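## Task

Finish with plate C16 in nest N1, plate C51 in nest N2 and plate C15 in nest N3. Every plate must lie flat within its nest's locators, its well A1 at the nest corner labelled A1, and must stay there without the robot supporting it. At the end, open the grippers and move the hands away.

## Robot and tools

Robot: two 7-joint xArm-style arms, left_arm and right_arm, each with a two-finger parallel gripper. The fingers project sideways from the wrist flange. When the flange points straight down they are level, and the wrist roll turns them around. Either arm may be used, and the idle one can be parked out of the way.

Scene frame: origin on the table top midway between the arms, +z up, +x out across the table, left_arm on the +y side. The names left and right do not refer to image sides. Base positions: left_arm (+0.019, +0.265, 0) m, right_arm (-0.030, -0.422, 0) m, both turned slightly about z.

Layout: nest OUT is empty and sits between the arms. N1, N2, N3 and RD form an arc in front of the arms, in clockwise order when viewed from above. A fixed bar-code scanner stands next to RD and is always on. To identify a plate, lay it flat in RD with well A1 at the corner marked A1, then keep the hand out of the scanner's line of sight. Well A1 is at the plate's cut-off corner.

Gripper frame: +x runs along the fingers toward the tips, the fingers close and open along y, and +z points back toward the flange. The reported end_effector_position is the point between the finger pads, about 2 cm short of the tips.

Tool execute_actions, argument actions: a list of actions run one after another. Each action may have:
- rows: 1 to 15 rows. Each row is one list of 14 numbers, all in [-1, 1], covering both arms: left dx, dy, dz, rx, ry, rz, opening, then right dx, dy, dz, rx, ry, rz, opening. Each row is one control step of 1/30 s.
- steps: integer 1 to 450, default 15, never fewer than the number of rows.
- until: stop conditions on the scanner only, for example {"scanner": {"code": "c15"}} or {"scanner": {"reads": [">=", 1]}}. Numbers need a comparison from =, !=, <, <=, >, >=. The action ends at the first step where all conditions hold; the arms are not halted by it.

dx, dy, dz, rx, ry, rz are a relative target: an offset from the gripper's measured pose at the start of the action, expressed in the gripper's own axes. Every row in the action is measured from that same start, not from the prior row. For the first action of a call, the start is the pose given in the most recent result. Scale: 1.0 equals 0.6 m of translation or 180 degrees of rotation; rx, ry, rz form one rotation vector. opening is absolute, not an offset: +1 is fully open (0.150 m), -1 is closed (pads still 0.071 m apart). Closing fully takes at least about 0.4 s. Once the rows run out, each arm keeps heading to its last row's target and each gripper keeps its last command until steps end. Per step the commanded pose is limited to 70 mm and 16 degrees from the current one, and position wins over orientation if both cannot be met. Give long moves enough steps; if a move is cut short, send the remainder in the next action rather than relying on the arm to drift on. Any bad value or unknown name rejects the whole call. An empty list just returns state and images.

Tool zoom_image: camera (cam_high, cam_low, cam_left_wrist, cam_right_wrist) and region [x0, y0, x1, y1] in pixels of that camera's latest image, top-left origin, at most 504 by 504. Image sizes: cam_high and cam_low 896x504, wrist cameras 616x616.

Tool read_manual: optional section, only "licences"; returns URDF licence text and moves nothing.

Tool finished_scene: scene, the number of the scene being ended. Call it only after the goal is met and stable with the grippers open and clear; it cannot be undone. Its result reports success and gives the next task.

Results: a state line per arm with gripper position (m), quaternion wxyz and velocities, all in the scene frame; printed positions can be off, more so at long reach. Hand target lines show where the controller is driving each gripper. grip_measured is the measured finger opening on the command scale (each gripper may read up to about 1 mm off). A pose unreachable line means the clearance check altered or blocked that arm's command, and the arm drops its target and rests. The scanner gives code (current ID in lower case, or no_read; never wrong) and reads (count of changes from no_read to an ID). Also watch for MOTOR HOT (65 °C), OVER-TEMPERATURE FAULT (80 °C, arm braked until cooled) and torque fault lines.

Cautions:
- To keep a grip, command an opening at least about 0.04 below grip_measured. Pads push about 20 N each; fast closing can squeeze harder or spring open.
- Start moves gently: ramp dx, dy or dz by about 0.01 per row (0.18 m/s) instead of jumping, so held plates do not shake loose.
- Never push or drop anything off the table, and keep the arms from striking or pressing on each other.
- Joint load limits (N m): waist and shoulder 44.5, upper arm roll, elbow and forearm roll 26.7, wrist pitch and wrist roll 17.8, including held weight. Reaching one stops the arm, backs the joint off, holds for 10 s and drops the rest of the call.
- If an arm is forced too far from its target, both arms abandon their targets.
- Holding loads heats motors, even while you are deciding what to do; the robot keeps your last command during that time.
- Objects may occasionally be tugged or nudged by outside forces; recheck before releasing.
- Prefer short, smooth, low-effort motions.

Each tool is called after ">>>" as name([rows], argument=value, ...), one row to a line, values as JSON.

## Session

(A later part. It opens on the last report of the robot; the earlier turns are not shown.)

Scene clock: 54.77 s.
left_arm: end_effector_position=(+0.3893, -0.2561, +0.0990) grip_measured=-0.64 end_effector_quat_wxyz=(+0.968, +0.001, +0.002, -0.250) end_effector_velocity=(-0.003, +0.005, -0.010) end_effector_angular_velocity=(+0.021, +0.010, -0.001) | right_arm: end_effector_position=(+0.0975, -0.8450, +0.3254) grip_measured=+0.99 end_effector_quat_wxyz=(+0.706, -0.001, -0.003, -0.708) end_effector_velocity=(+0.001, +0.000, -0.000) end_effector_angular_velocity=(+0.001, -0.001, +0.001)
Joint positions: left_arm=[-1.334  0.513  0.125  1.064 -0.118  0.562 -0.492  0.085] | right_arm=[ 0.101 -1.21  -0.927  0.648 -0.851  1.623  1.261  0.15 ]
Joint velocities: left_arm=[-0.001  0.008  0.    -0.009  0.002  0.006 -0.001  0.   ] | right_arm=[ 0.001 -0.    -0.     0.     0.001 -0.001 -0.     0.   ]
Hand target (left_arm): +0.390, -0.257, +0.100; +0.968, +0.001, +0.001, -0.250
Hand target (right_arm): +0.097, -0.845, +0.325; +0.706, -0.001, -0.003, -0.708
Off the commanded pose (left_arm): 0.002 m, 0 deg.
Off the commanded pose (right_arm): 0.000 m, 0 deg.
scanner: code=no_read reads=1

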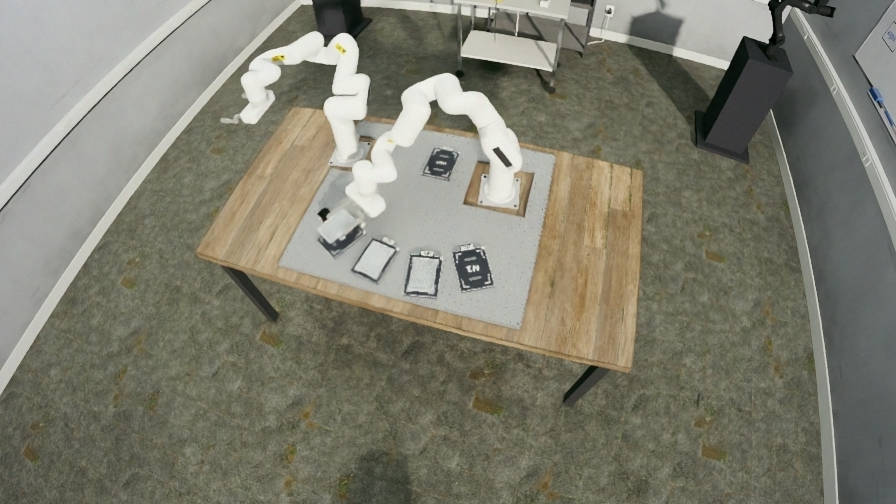

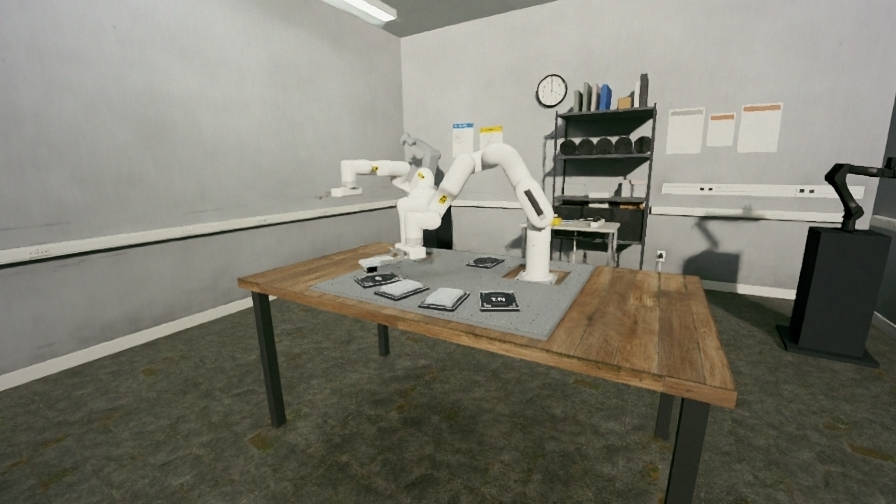

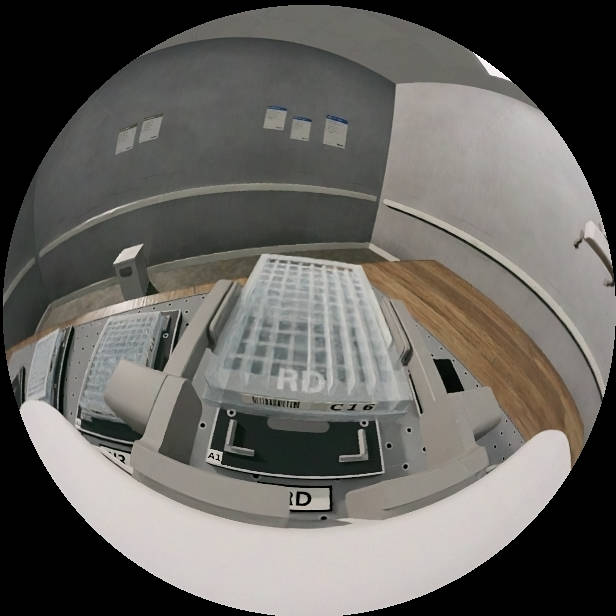

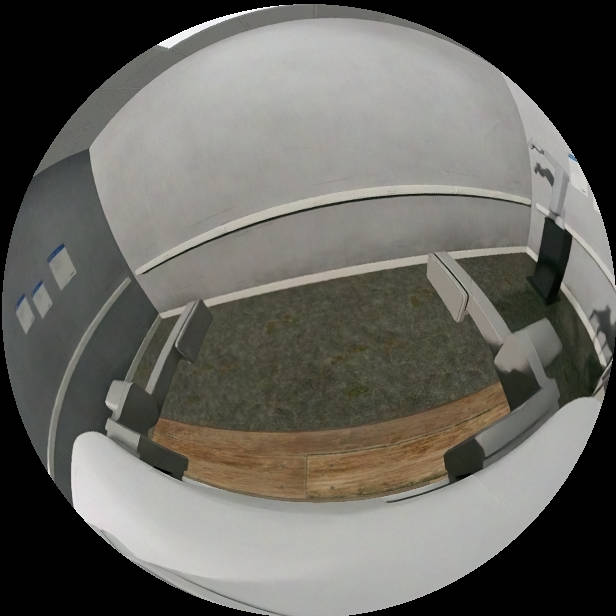

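>>> execute_actions([
  {"rows":[[-0.001,0.008,0,0,0,0.003,-0.74,0,0,0,0,0,0,1],[-0.003,0.022,0,0,0,0.008,-0.74,0,0,0,0,0,0,1],[-0.005,0.04,0,0,0,0.014,-0.74,0,0,0,0,0,0,1],[-0.008,0.061,0,0,0,0.022,-0.74,0,0,0,0,0,0,1],[-0.011,0.082,0,0,0,0.029,-0.74,0,0,0,0,0,0,1],[-0.013,0.104,0,0,0,0.037,-0.74,0,0,0,0,0,0,1],[-0.016,0.125,0,0,0,0.045,-0.74,0,0,0,0,0,0,1],[-0.019,0.146,0,0,0,0.052,-0.74,0,0,0,0,0,0,1],[-0.022,0.168,0,0,0,0.06,-0.74,0,0,0,0,0,0,1],[-0.024,0.189,0,0,0,0.067,-0.74,0,0,0,0,0,0,1],[-0.027,0.21,0,0,0,0.075,-0.74,0,0,0,0,0,0,1],[-0.03,0.231,0,0,0,0.082,-0.74,0,0,0,0,0,0,1],[-0.033,0.253,0,0,0,0.09,-0.74,0,0,0,0,0,0,1],[-0.035,0.274,0,0,0,0.098,-0.74,0,0,0,0,0,0,1],[-0.038,0.295,0,0,0,0.105,-0.74,0,0,0,0,0,0,1]],"steps":18},
  {"rows":[[-0.002,0.02,0,0,0,0.007,-0.74,0,0,0,0,0,0,1],[-0.005,0.039,0,0,0,0.014,-0.74,0,0,0,0,0,0,1],[-0.007,0.059,0,0,0,0.021,-0.74,0,0,0,0,0,0,1],[-0.009,0.078,0,0,0,0.028,-0.74,0,0,0,0,0,0,1],[-0.012,0.098,0,0,0,0.035,-0.74,0,0,0,0,0,0,1],[-0.014,0.117,0,0,0,0.042,-0.74,0,0,0,0,0,0,1],[-0.017,0.137,0,0,0,0.049,-0.74,0,0,0,0,0,0,1],[-0.019,0.156,0,0,0,0.056,-0.74,0,0,0,0,0,0,1],[-0.021,0.176,0,0,0,0.063,-0.74,0,0,0,0,0,0,1],[-0.024,0.196,0,0,0,0.07,-0.74,0,0,0,0,0,0,1],[-0.026,0.215,0,0,0,0.077,-0.74,0,0,0,0,0,0,1],[-0.028,0.235,0,0,0,0.084,-0.74,0,0,0,0,0,0,1],[-0.031,0.254,0,0,0,0.092,-0.74,0,0,0,0,0,0,1],[-0.033,0.274,0,0,0,0.099,-0.74,0,0,0,0,0,0,1],[-0.036,0.293,0,0,0,0.106,-0.74,0,0,0,0,0,0,1]],"steps":30},
])

Scene clock: 56.90 s.
left_arm: end_effector_position=(+0.4636, +0.0839, +0.0980) grip_measured=-0.64 end_effector_quat_wxyz=(+0.997, +0.002, +0.003, +0.078) end_effector_velocity=(+0.000, +0.003, -0.000) end_effector_angular_velocity=(+0.001, +0.001, +0.006) | right_arm: end_effector_position=(+0.0975, -0.8450, +0.3254) grip_measured=+0.99 end_effector_quat_wxyz=(+0.706, -0.001, -0.003, -0.708) end_effector_velocity=(-0.000, -0.000, +0.000) end_effector_angular_velocity=(-0.000, -0.001, -0.001)
Joint positions: left_arm=[-1.143  0.196  0.373  0.507 -0.216  0.339 -0.6    0.085] | right_arm=[ 0.101 -1.21  -0.927  0.648 -0.851  1.623  1.261  0.15 ]
Joint velocities: left_arm=[ 0.003 -0.     0.003 -0.002 -0.    -0.    -0.     0.   ] | right_arm=[ 0.    -0.001  0.    -0.    -0.    -0.     0.001 -0.   ]
Hand target (left_arm): +0.464, +0.084, +0.098; +0.997, +0.002, +0.003, +0.078
Hand target (right_arm): +0.097, -0.845, +0.325; +0.706, -0.001, -0.003, -0.708
Off the commanded pose (left_arm): 0.001 m, 0 deg.
Off the commanded pose (right_arm): 0.000 m, 0 deg.
scanner: code=no_read reads=1

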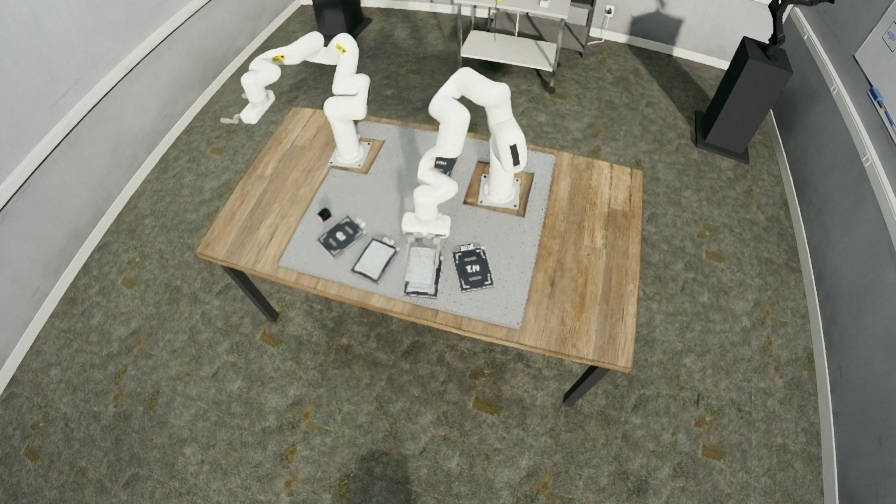

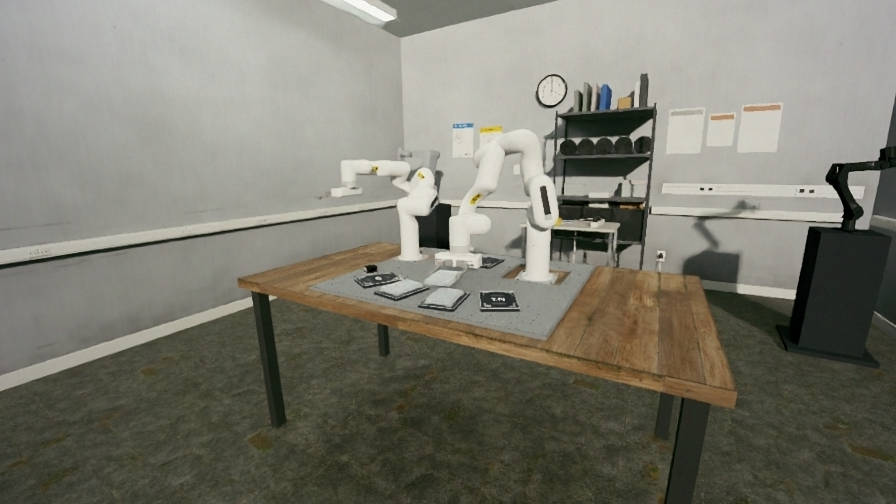

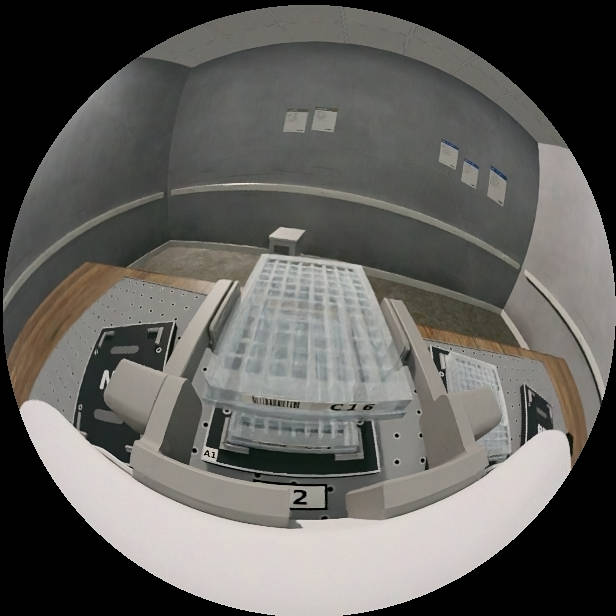

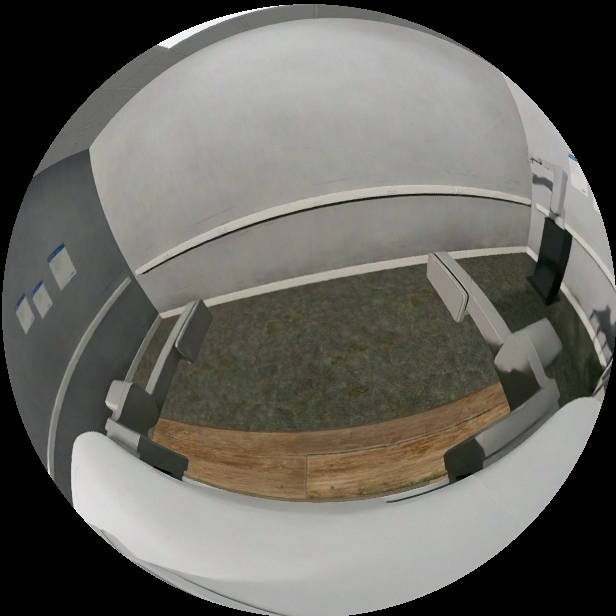

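>>> execute_actions([
  {"rows":[[-0.002,0.008,0,0,0,0.003,-0.74,0,0,0,0,0,0,1],[-0.006,0.022,0,0,0,0.008,-0.74,0,0,0,0,0,0,1],[-0.01,0.04,0,0,0,0.014,-0.74,0,0,0,0,0,0,1],[-0.016,0.06,0,0,0,0.021,-0.74,0,0,0,0,0,0,1],[-0.021,0.081,0,-0.001,-0.001,0.029,-0.74,0,0,0,0,0,0,1],[-0.027,0.102,0,-0.001,-0.001,0.036,-0.74,0,0,0,0,0,0,1],[-0.032,0.123,0,-0.001,-0.001,0.044,-0.74,0,0,0,0,0,0,1],[-0.037,0.144,0,-0.001,-0.001,0.051,-0.74,0,0,0,0,0,0,1],[-0.043,0.165,0,-0.001,-0.001,0.059,-0.74,0,0,0,0,0,0,1],[-0.048,0.186,0,-0.001,-0.002,0.066,-0.74,0,0,0,0,0,0,1],[-0.054,0.207,0,-0.001,-0.002,0.074,-0.74,0,0,0,0,0,0,1],[-0.059,0.228,0,-0.001,-0.002,0.081,-0.74,0,0,0,0,0,0,1],[-0.065,0.249,0,-0.001,-0.002,0.089,-0.74,0,0,0,0,0,0,1],[-0.07,0.268,0,-0.001,-0.002,0.096,-0.74,0,0,0,0,0,0,1],[-0.0734,0.282,0,-0.0013,-0.0019,0.1007,-0.74,0,0,0,0,0,0,1]],"steps":35},
])

Scene clock: 58.40 s.
left_arm: end_effector_position=(+0.3935, +0.2436, +0.0985) grip_measured=-0.64 end_effector_quat_wxyz=(+0.972, +0.001, -0.001, +0.233) end_effector_velocity=(+0.000, +0.000, +0.000) end_effector_angular_velocity=(-0.001, -0.001, +0.001) | right_arm: end_effector_position=(+0.0975, -0.8450, +0.3254) grip_measured=+0.99 end_effector_quat_wxyz=(+0.706, -0.001, -0.003, -0.708) end_effector_velocity=(-0.000, -0.000, -0.000) end_effector_angular_velocity=(+0.000, -0.000, -0.001)
Joint positions: left_arm=[-0.977 -0.074  0.554  0.152  0.188  0.218 -0.952  0.085] | right_arm=[ 0.101 -1.21  -0.927  0.648 -0.851  1.623  1.261  0.15 ]
Joint velocities: left_arm=[ 0.002 -0.002  0.    -0.001  0.003  0.    -0.002  0.   ] | right_arm=[-0.001 -0.    -0.     0.     0.    -0.     0.     0.   ]
Hand target (left_arm): +0.393, +0.244, +0.099; +0.972, +0.000, -0.001, +0.234
Hand target (right_arm): +0.097, -0.845, +0.325; +0.706, -0.001, -0.003, -0.708
Off the commanded pose (left_arm): 0.001 m, 0 deg.
Off the commanded pose (right_arm): 0.000 m, 0 deg.
scanner: code=no_read reads=1

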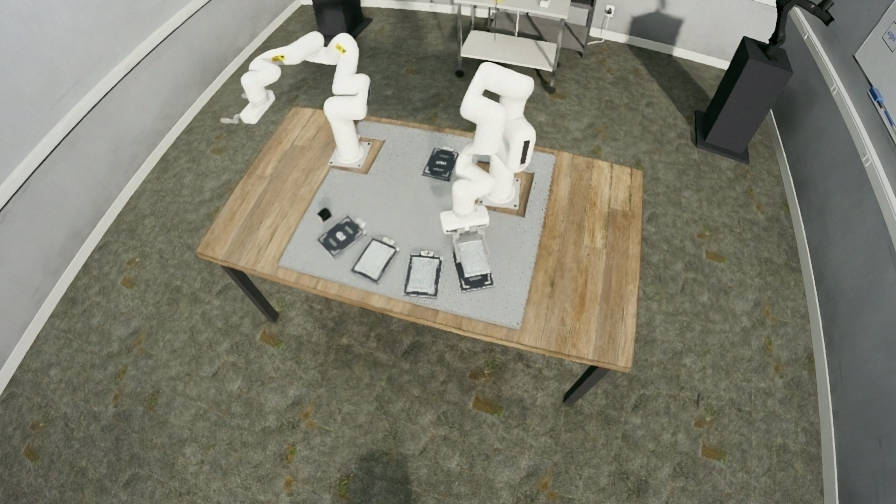

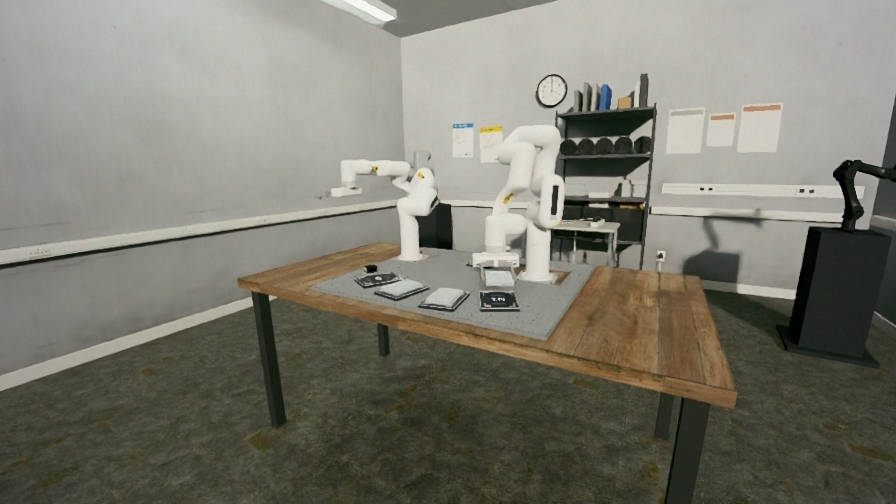

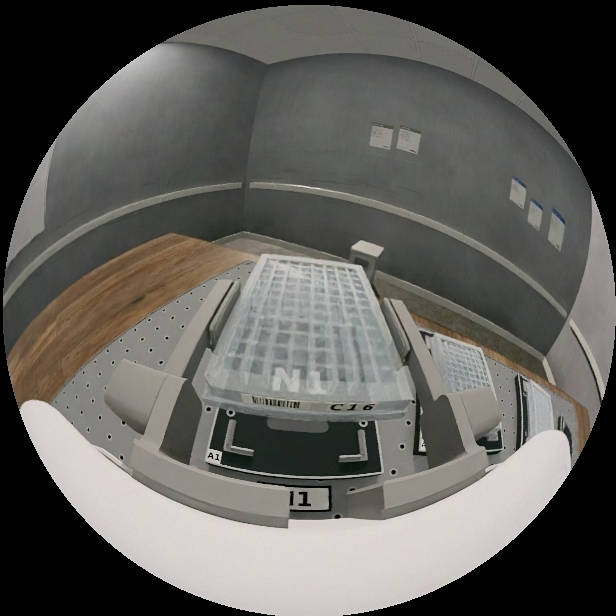

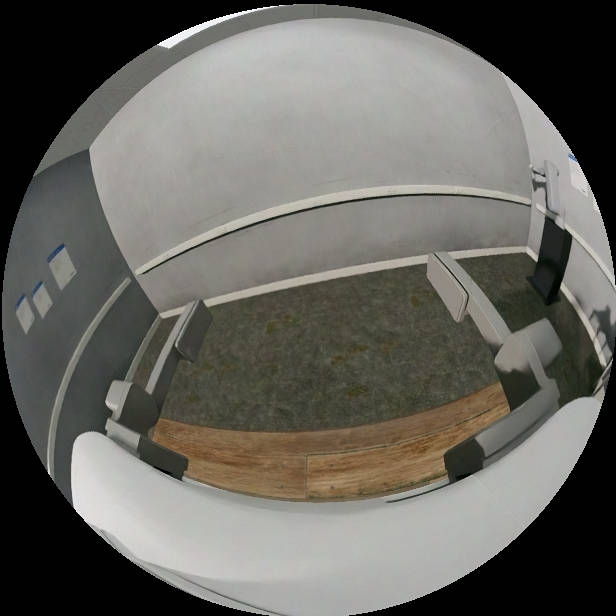

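>>> execute_actions([
  {"rows":[[0.0005,0.0004,-0.006,0,0,0,-0.74,0,0,0,0,0,0,1],[0.0009,0.0007,-0.014,0,0,0.0005,-0.74,0,0,0,0,0,0,1],[0.0009,0.0007,-0.023,0,0,0.0005,-0.74,0,0,0,0,0,0,1],[0.0009,0.0007,-0.032,0,0,0.0005,-0.74,0,0,0,0,0,0,1],[0.0009,0.0007,-0.041,0,0,0.0005,-0.74,0,0,0,0,0,0,1],[0.0009,0.0007,-0.05,0,0,0.0005,-0.74,0,0,0,0,0,0,1],[0.0009,0.0007,-0.059,0,0,0.0005,-0.74,0,0,0,0,0,0,1],[0.0009,0.0007,-0.068,0,0,0.0005,-0.74,0,0,0,0,0,0,1],[0.0009,0.0007,-0.077,0,0,0.0005,-0.74,0,0,0,0,0,0,1],[0.0009,0.0007,-0.085,0,0,0.0005,-0.74,0,0,0,0,0,0,1],[0.0009,0.0007,-0.0908,0,0,0.0005,-0.74,0,0,0,0,0,0,1]],"steps":28},
])

Scene clock: 59.53 s.
left_arm: end_effector_position=(+0.3941, +0.2444, +0.0445) grip_measured=-0.64 end_effector_quat_wxyz=(+0.972, +0.002, -0.001, +0.235) end_effector_velocity=(-0.001, -0.001, -0.003) end_effector_angular_velocity=(-0.057, -0.012, -0.011) | right_arm: end_effector_position=(+0.0975, -0.8450, +0.3254) grip_measured=+0.99 end_effector_quat_wxyz=(+0.706, -0.001, -0.003, -0.708) end_effector_velocity=(+0.000, +0.000, -0.000) end_effector_angular_velocity=(+0.000, +0.001, +0.001)
Joint positions: left_arm=[-0.521  0.259 -0.036  0.206 -0.269 -0.053 -0.634  0.085] | right_arm=[ 0.101 -1.21  -0.927  0.648 -0.851  1.623  1.261  0.15 ]
Joint velocities: left_arm=[ 0.283  0.008 -0.235 -0.017  0.038 -0.06   0.029  0.   ] | right_arm=[ 0.     0.    -0.    -0.001 -0.     0.     0.    -0.   ]
Hand target (left_arm): +0.394, +0.244, +0.044; +0.972, +0.001, -0.001, +0.234
Hand target (right_arm): +0.097, -0.845, +0.325; +0.706, -0.001, -0.003, -0.708
Off the commanded pose (left_arm): 0.001 m, 0 deg.
Off the commanded pose (right_arm): 0.000 m, 0 deg.
scanner: code=no_read reads=1

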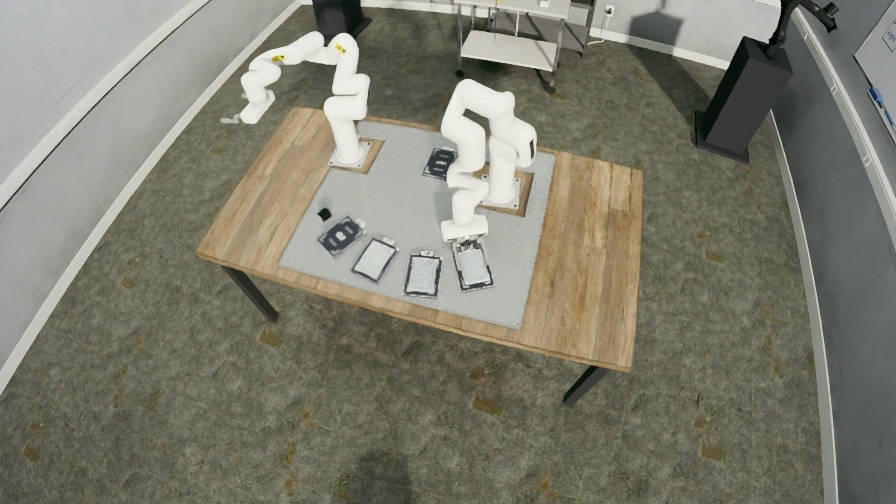

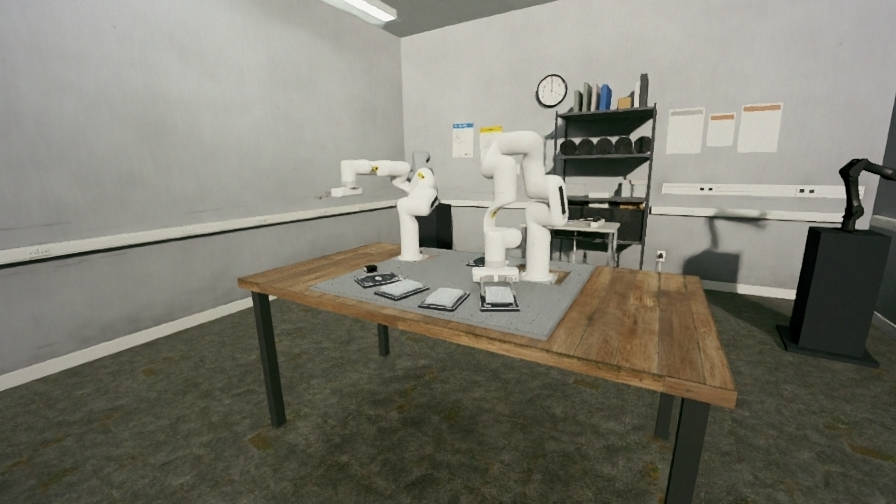

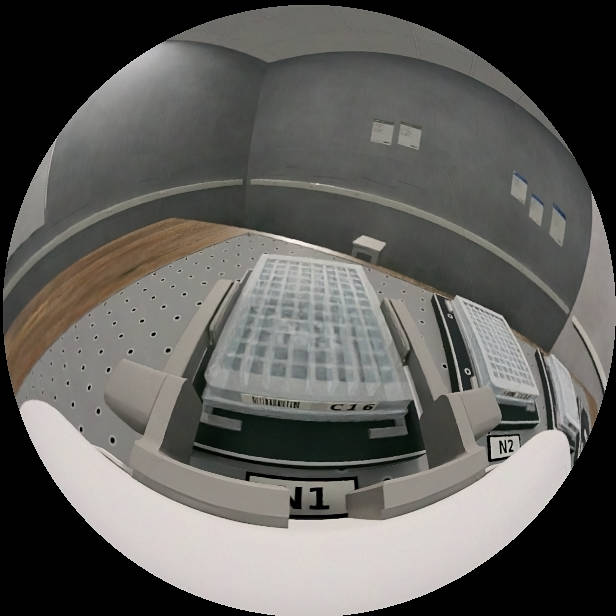

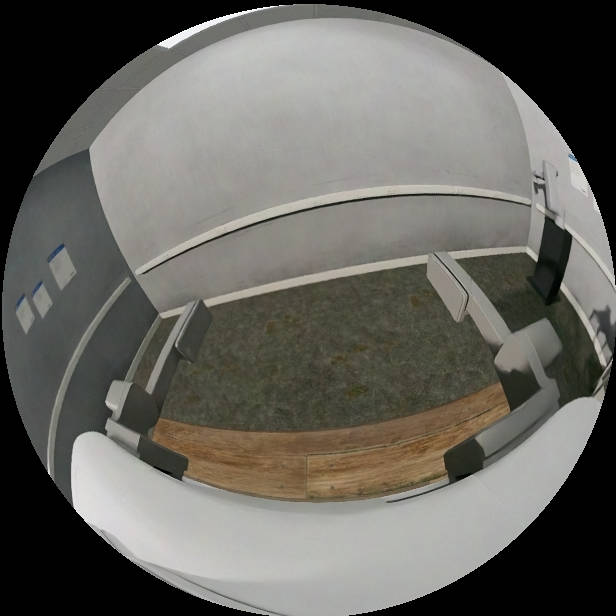

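>>> execute_actions([
  {"steps":6},
])

>>> zoom_image(camera="cam_left_wrist", region=[120, 240, 500, 520])

Scene clock: 59.80 s.
left_arm: end_effector_position=(+0.3941, +0.2441, +0.0443) grip_measured=-0.64 end_effector_quat_wxyz=(+0.972, +0.000, -0.001, +0.234) end_effector_velocity=(-0.000, -0.000, -0.000) end_effector_angular_velocity=(-0.002, +0.001, -0.001) | right_arm: end_effector_position=(+0.0975, -0.8450, +0.3254) grip_measured=+0.99 end_effector_quat_wxyz=(+0.706, -0.001, -0.003, -0.708) end_effector_velocity=(-0.000, +0.000, -0.000) end_effector_angular_velocity=(+0.001, +0.002, -0.000)
Joint positions: left_arm=[-0.5    0.26  -0.054  0.205 -0.266 -0.057 -0.632  0.085] | right_arm=[ 0.101 -1.21  -0.927  0.648 -0.851  1.623  1.261  0.15 ]
Joint velocities: left_arm=[ 0.011  0.001 -0.009 -0.001  0.002 -0.002  0.001  0.   ] | right_arm=[ 0.     0.001 -0.    -0.     0.     0.001  0.    -0.   ]
Hand target (left_arm): +0.394, +0.244, +0.044; +0.972, +0.000, -0.001, +0.234
Hand target (right_arm): +0.097, -0.845, +0.325; +0.706, -0.001, -0.003, -0.708
Off the commanded pose (left_arm): 0.000 m, 0 deg.
Off the commanded pose (right_arm): 0.000 m, 0 deg.
scanner: code=no_read reads=1

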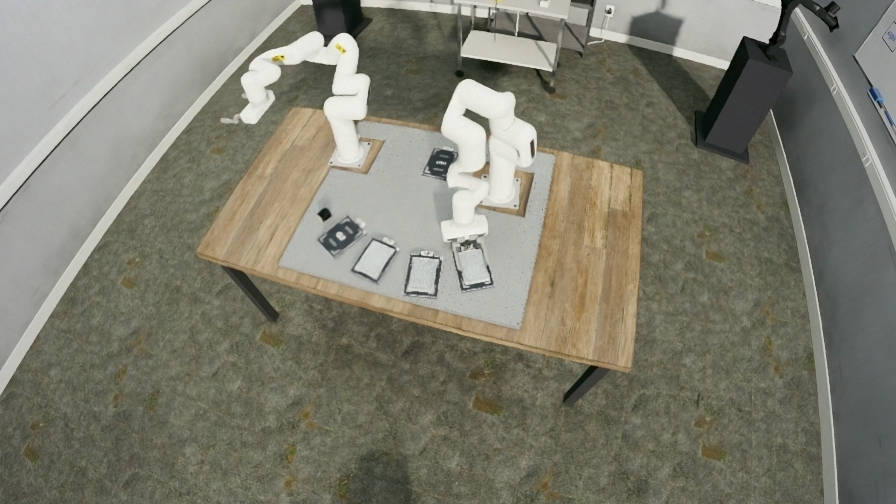

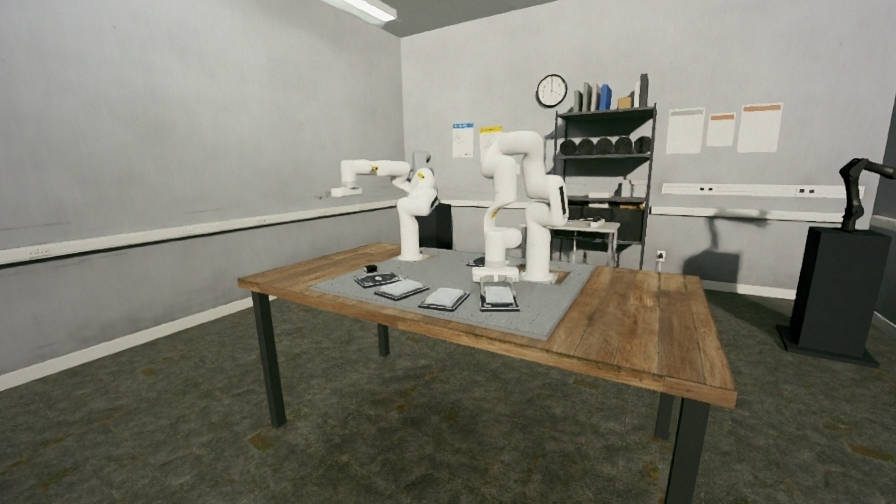

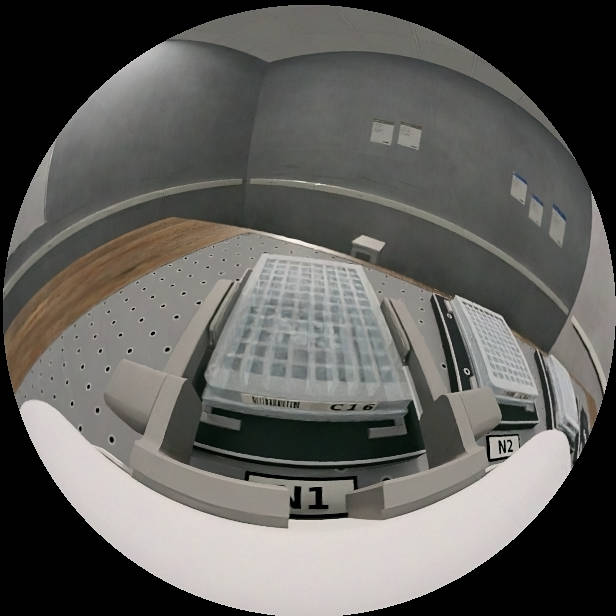

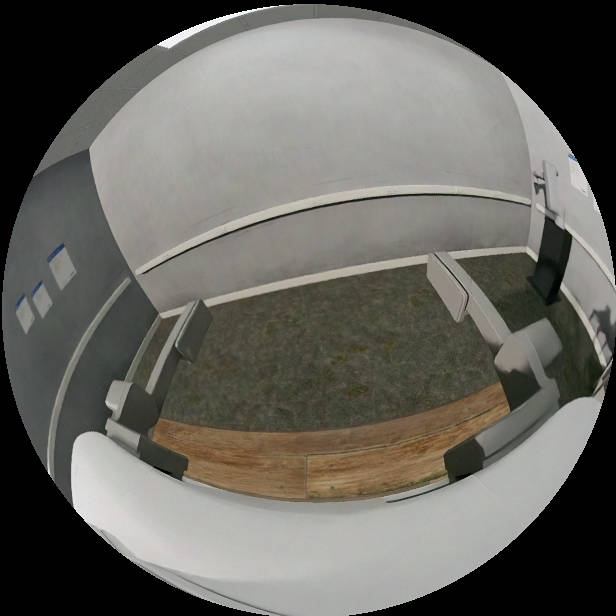

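Region (120, 240, 500, 520) of cam_left_wrist's 616x616 image, scaled by 1.326, with more detail than that image has; it fills the top 371 rows of this view, and the rest is white.

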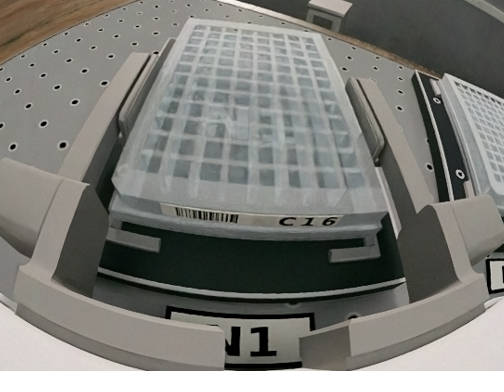

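>>> execute_actions([
  {"rows":[[-0.0003,0.0003,-0.003,0,0,0,-0.74,0,0,0,0,0,0,1],[-0.0004,0.0004,-0.006,0,0,0,-0.74,0,0,0,0,0,0,1],[-0.0004,0.0004,-0.009,0,0,0,-0.74,0,0,0,0,0,0,1],[-0.0004,0.0004,-0.012,0,0,0,-0.74,0,0,0,0,0,0,1],[-0.0004,0.0004,-0.0142,0,0,0,-0.74,0,0,0,0,0,0,1]],"steps":18},
])

>>> zoom_image(camera="cam_left_wrist", region=[120, 240, 500, 520])

Scene clock: 60.53 s.
left_arm: end_effector_position=(+0.3939, +0.2440, +0.0359) grip_measured=-0.64 end_effector_quat_wxyz=(+0.972, +0.000, -0.001, +0.234) end_effector_velocity=(+0.000, +0.000, +0.001) end_effector_angular_velocity=(-0.000, -0.002, +0.001) | right_arm: end_effector_position=(+0.0975, -0.8450, +0.3254) grip_measured=+0.99 end_effector_quat_wxyz=(+0.706, -0.001, -0.003, -0.708) end_effector_velocity=(-0.000, +0.000, -0.000) end_effector_angular_velocity=(+0.001, +0.000, +0.000)
Joint positions: left_arm=[-0.472  0.309 -0.079  0.215 -0.261 -0.097 -0.632  0.085] | right_arm=[ 0.101 -1.21  -0.927  0.648 -0.851  1.623  1.261  0.15 ]
Joint velocities: left_arm=[ 0.    -0.001 -0.     0.    -0.    -0.    -0.     0.   ] | right_arm=[-0.    -0.001  0.    -0.     0.     0.001 -0.     0.   ]
Hand target (left_arm): +0.394, +0.244, +0.036; +0.972, +0.000, -0.001, +0.234
Hand target (right_arm): +0.097, -0.845, +0.325; +0.706, -0.001, -0.003, -0.708
Off the commanded pose (left_arm): 0.000 m, 0 deg.
Off the commanded pose (right_arm): 0.000 m, 0 deg.
scanner: code=no_read reads=1

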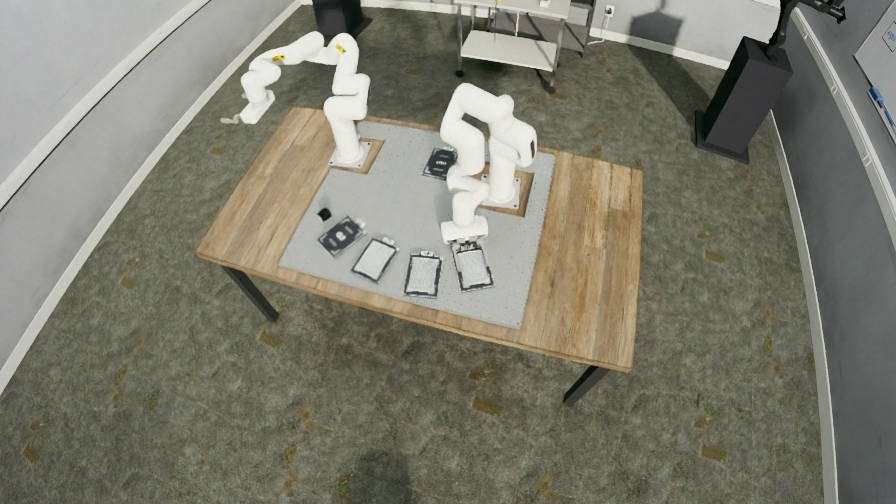

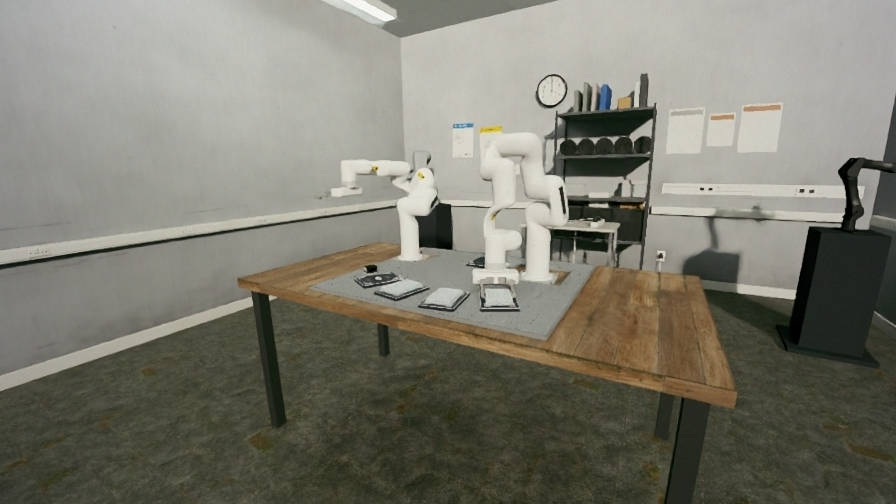

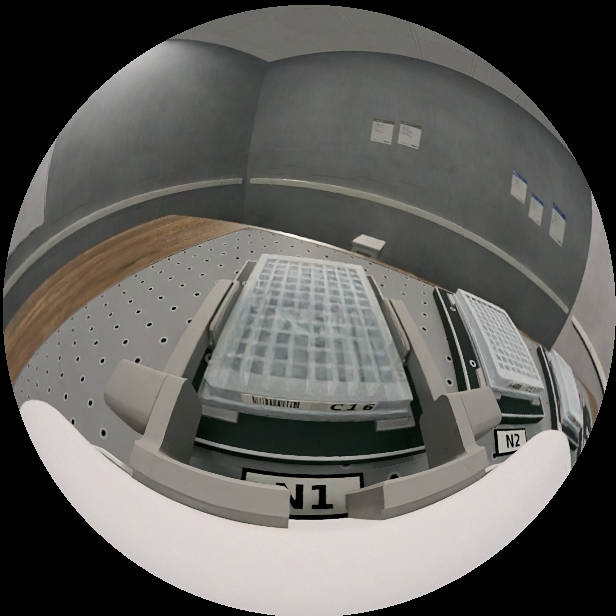

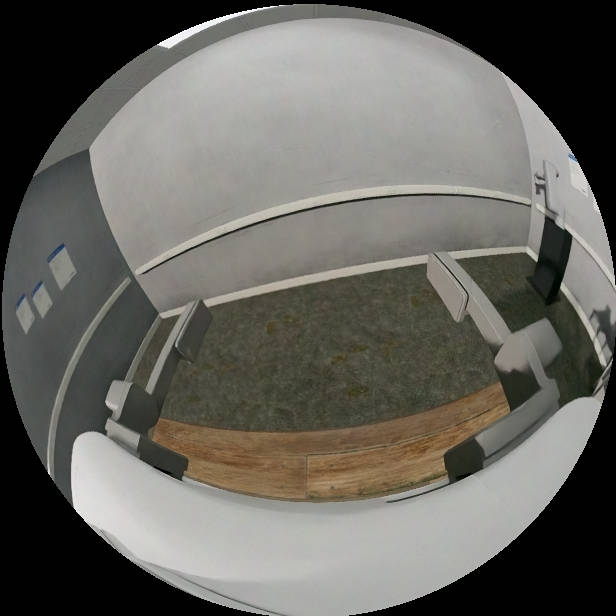

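Region (120, 240, 500, 520) of cam_left_wrist's 616x616 image, scaled by 1.326, with more detail than that image has; it fills the top 371 rows of this view, and the rest is white.

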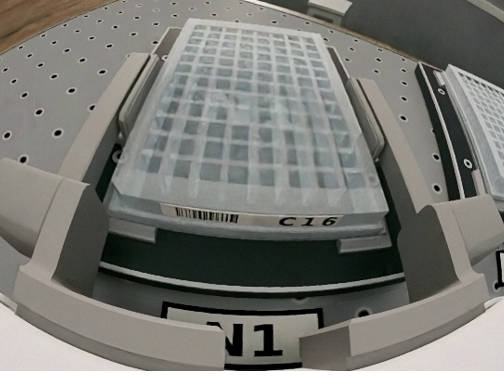

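Seated as expected. Releasing and lifting clear.

>>> execute_actions([
  {"rows":[[0,0,0,0,0,0,-0.66,0,0,0,0,0,0,1],[0,0,0,0,0,0,-0.6,0,0,0,0,0,0,1],[0,0,0,0,0,0,-0.52,0,0,0,0,0,0,1],[0,0,0,0,0,0,-0.44,0,0,0,0,0,0,1],[0,0,0,0,0,0,-0.36,0,0,0,0,0,0,1],[0,0,0,0,0,0,-0.28,0,0,0,0,0,0,1],[0,0,0,0,0,0,-0.2,0,0,0,0,0,0,1]],"steps":12},
  {"rows":[[0,0,0.01,0,0,0,-0.2,0,0,0,0,0,0,1],[0,0,0.02,0,0,0,-0.2,0,0,0,0,0,0,1],[0,0,0.035,0,0,0,-0.2,0,0,0,0,0,0,1],[0,0,0.05,0,0,0,-0.2,0,0,0,0,0,0,1],[0,0,0.07,0,0,0,-0.2,0,0,0,0,0,0,1],[0,0,0.09,0,0,0,-0.2,0,0,0,0,0,0,1],[0,0,0.11,0,0,0,-0.2,0,0,0,0,0,0,1],[0,0,0.13,0,0,0,-0.2,0,0,0,0,0,0,1],[0,0,0.15,0,0,0,-0.2,0,0,0,0,0,0,1],[0,0,0.17,0,0,0,-0.2,0,0,0,0,0,0,1],[0,0,0.19,0,0,0,-0.2,0,0,0,0,0,0,1],[0,0,0.21,0,0,0,-0.2,0,0,0,0,0,0,1],[0,0,0.23,0,0,0,-0.2,0,0,0,0,0,0,1],[0,0,0.25,0,0,0,-0.2,0,0,0,0,0,0,1],[0,0,0.26,0,0,0,-0.2,0,0,0,0,0,0,1]],"steps":25},
])

Scene clock: 62.03 s.
left_arm: end_effector_position=(+0.3935, +0.2444, +0.1922) grip_measured=-0.20 end_effector_quat_wxyz=(+0.972, -0.002, -0.008, +0.234) end_effector_velocity=(+0.001, -0.018, -0.016) end_effector_angular_velocity=(+0.026, +0.264, -0.008) | right_arm: end_effector_position=(+0.0975, -0.8450, +0.3254) grip_measured=+0.99 end_effector_quat_wxyz=(+0.706, -0.001, -0.003, -0.708) end_effector_velocity=(-0.000, -0.000, +0.000) end_effector_angular_velocity=(-0.001, +0.001, +0.000)
Joint positions: left_arm=[-0.421 -0.522 -0.071  0.18  -0.046  0.687 -0.792  0.103] | right_arm=[ 0.101 -1.21  -0.927  0.648 -0.851  1.623  1.261  0.15 ]
Joint velocities: left_arm=[-0.053  0.072  0.022  0.18  -0.061  0.368  0.017 -0.   ] | right_arm=[ 0.     0.001  0.     0.    -0.001  0.001  0.    -0.   ]
Hand target (left_arm): +0.393, +0.244, +0.191; +0.972, +0.001, -0.001, +0.234
Hand target (right_arm): +0.097, -0.845, +0.325; +0.706, -0.001, -0.003, -0.708
Off the commanded pose (left_arm): 0.001 m, 1 deg.
Off the commanded pose (right_arm): 0.000 m, 0 deg.
scanner: code=no_read reads=1

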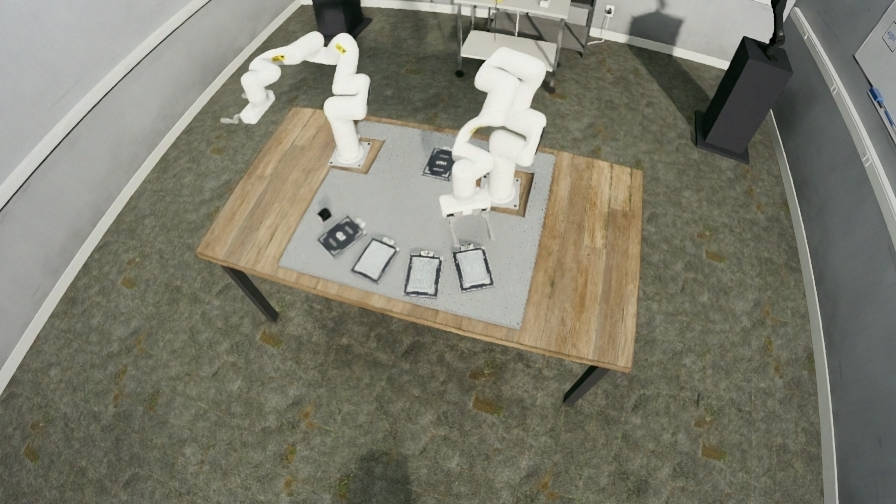

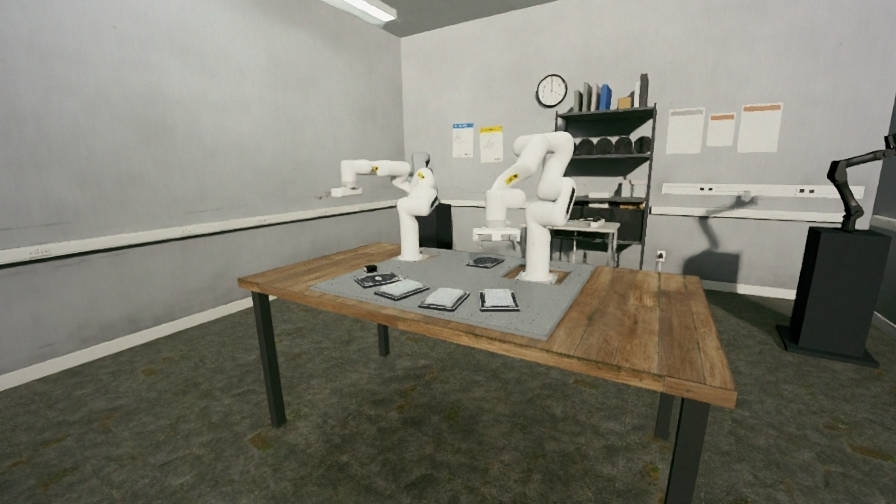

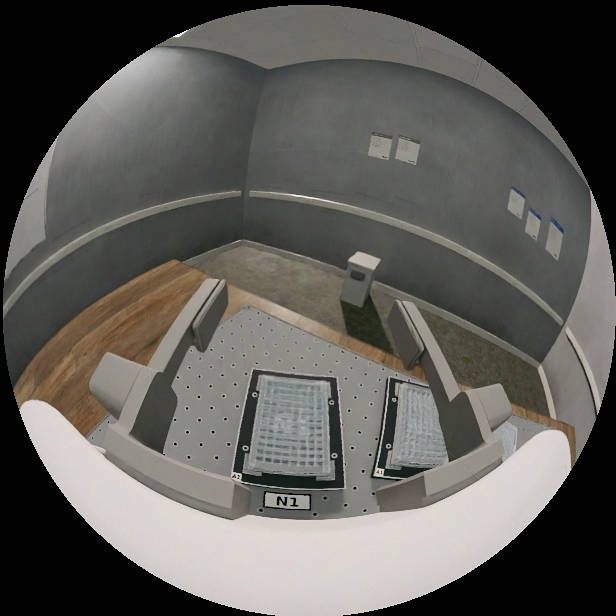

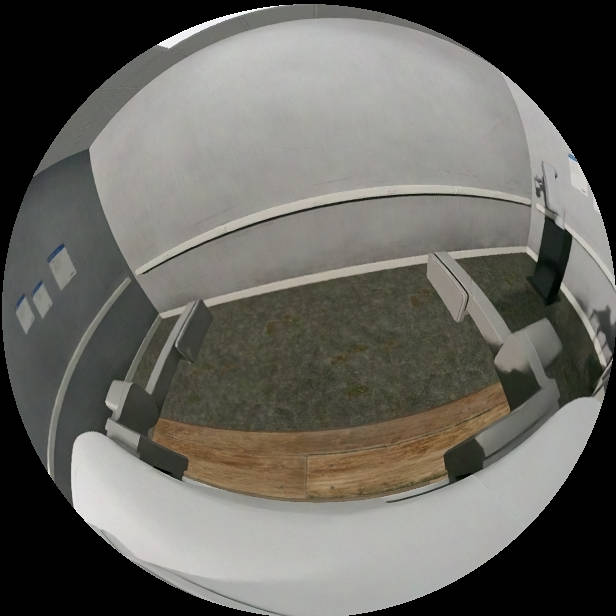

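>>> zoom_image(camera="cam_high", region=[330, 210, 520, 320])

>>> zoom_image(camera="cam_low", region=[360, 260, 540, 330])

Region (330, 210, 520, 320) of cam_high's 896x504 image, scaled by 2.653, with more detail than that image has; it fills the top 292 rows of this view, and the rest is white.

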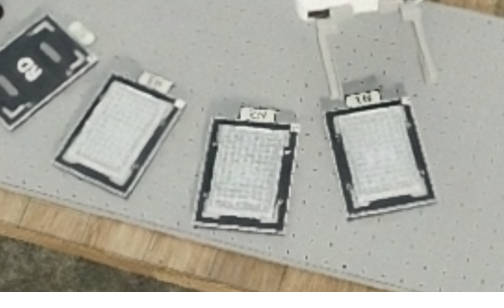

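Region (360, 260, 540, 330) of cam_low's 896x504 image, scaled by 2.800, with more detail than that image has.

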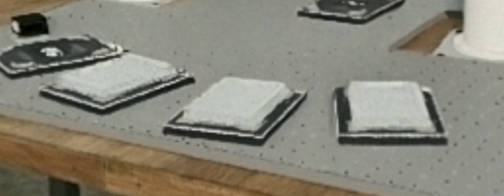

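All three plates sit flat and the arm is clear.

>>> finished_scene(scene=1)

The scene is finished: the task was done.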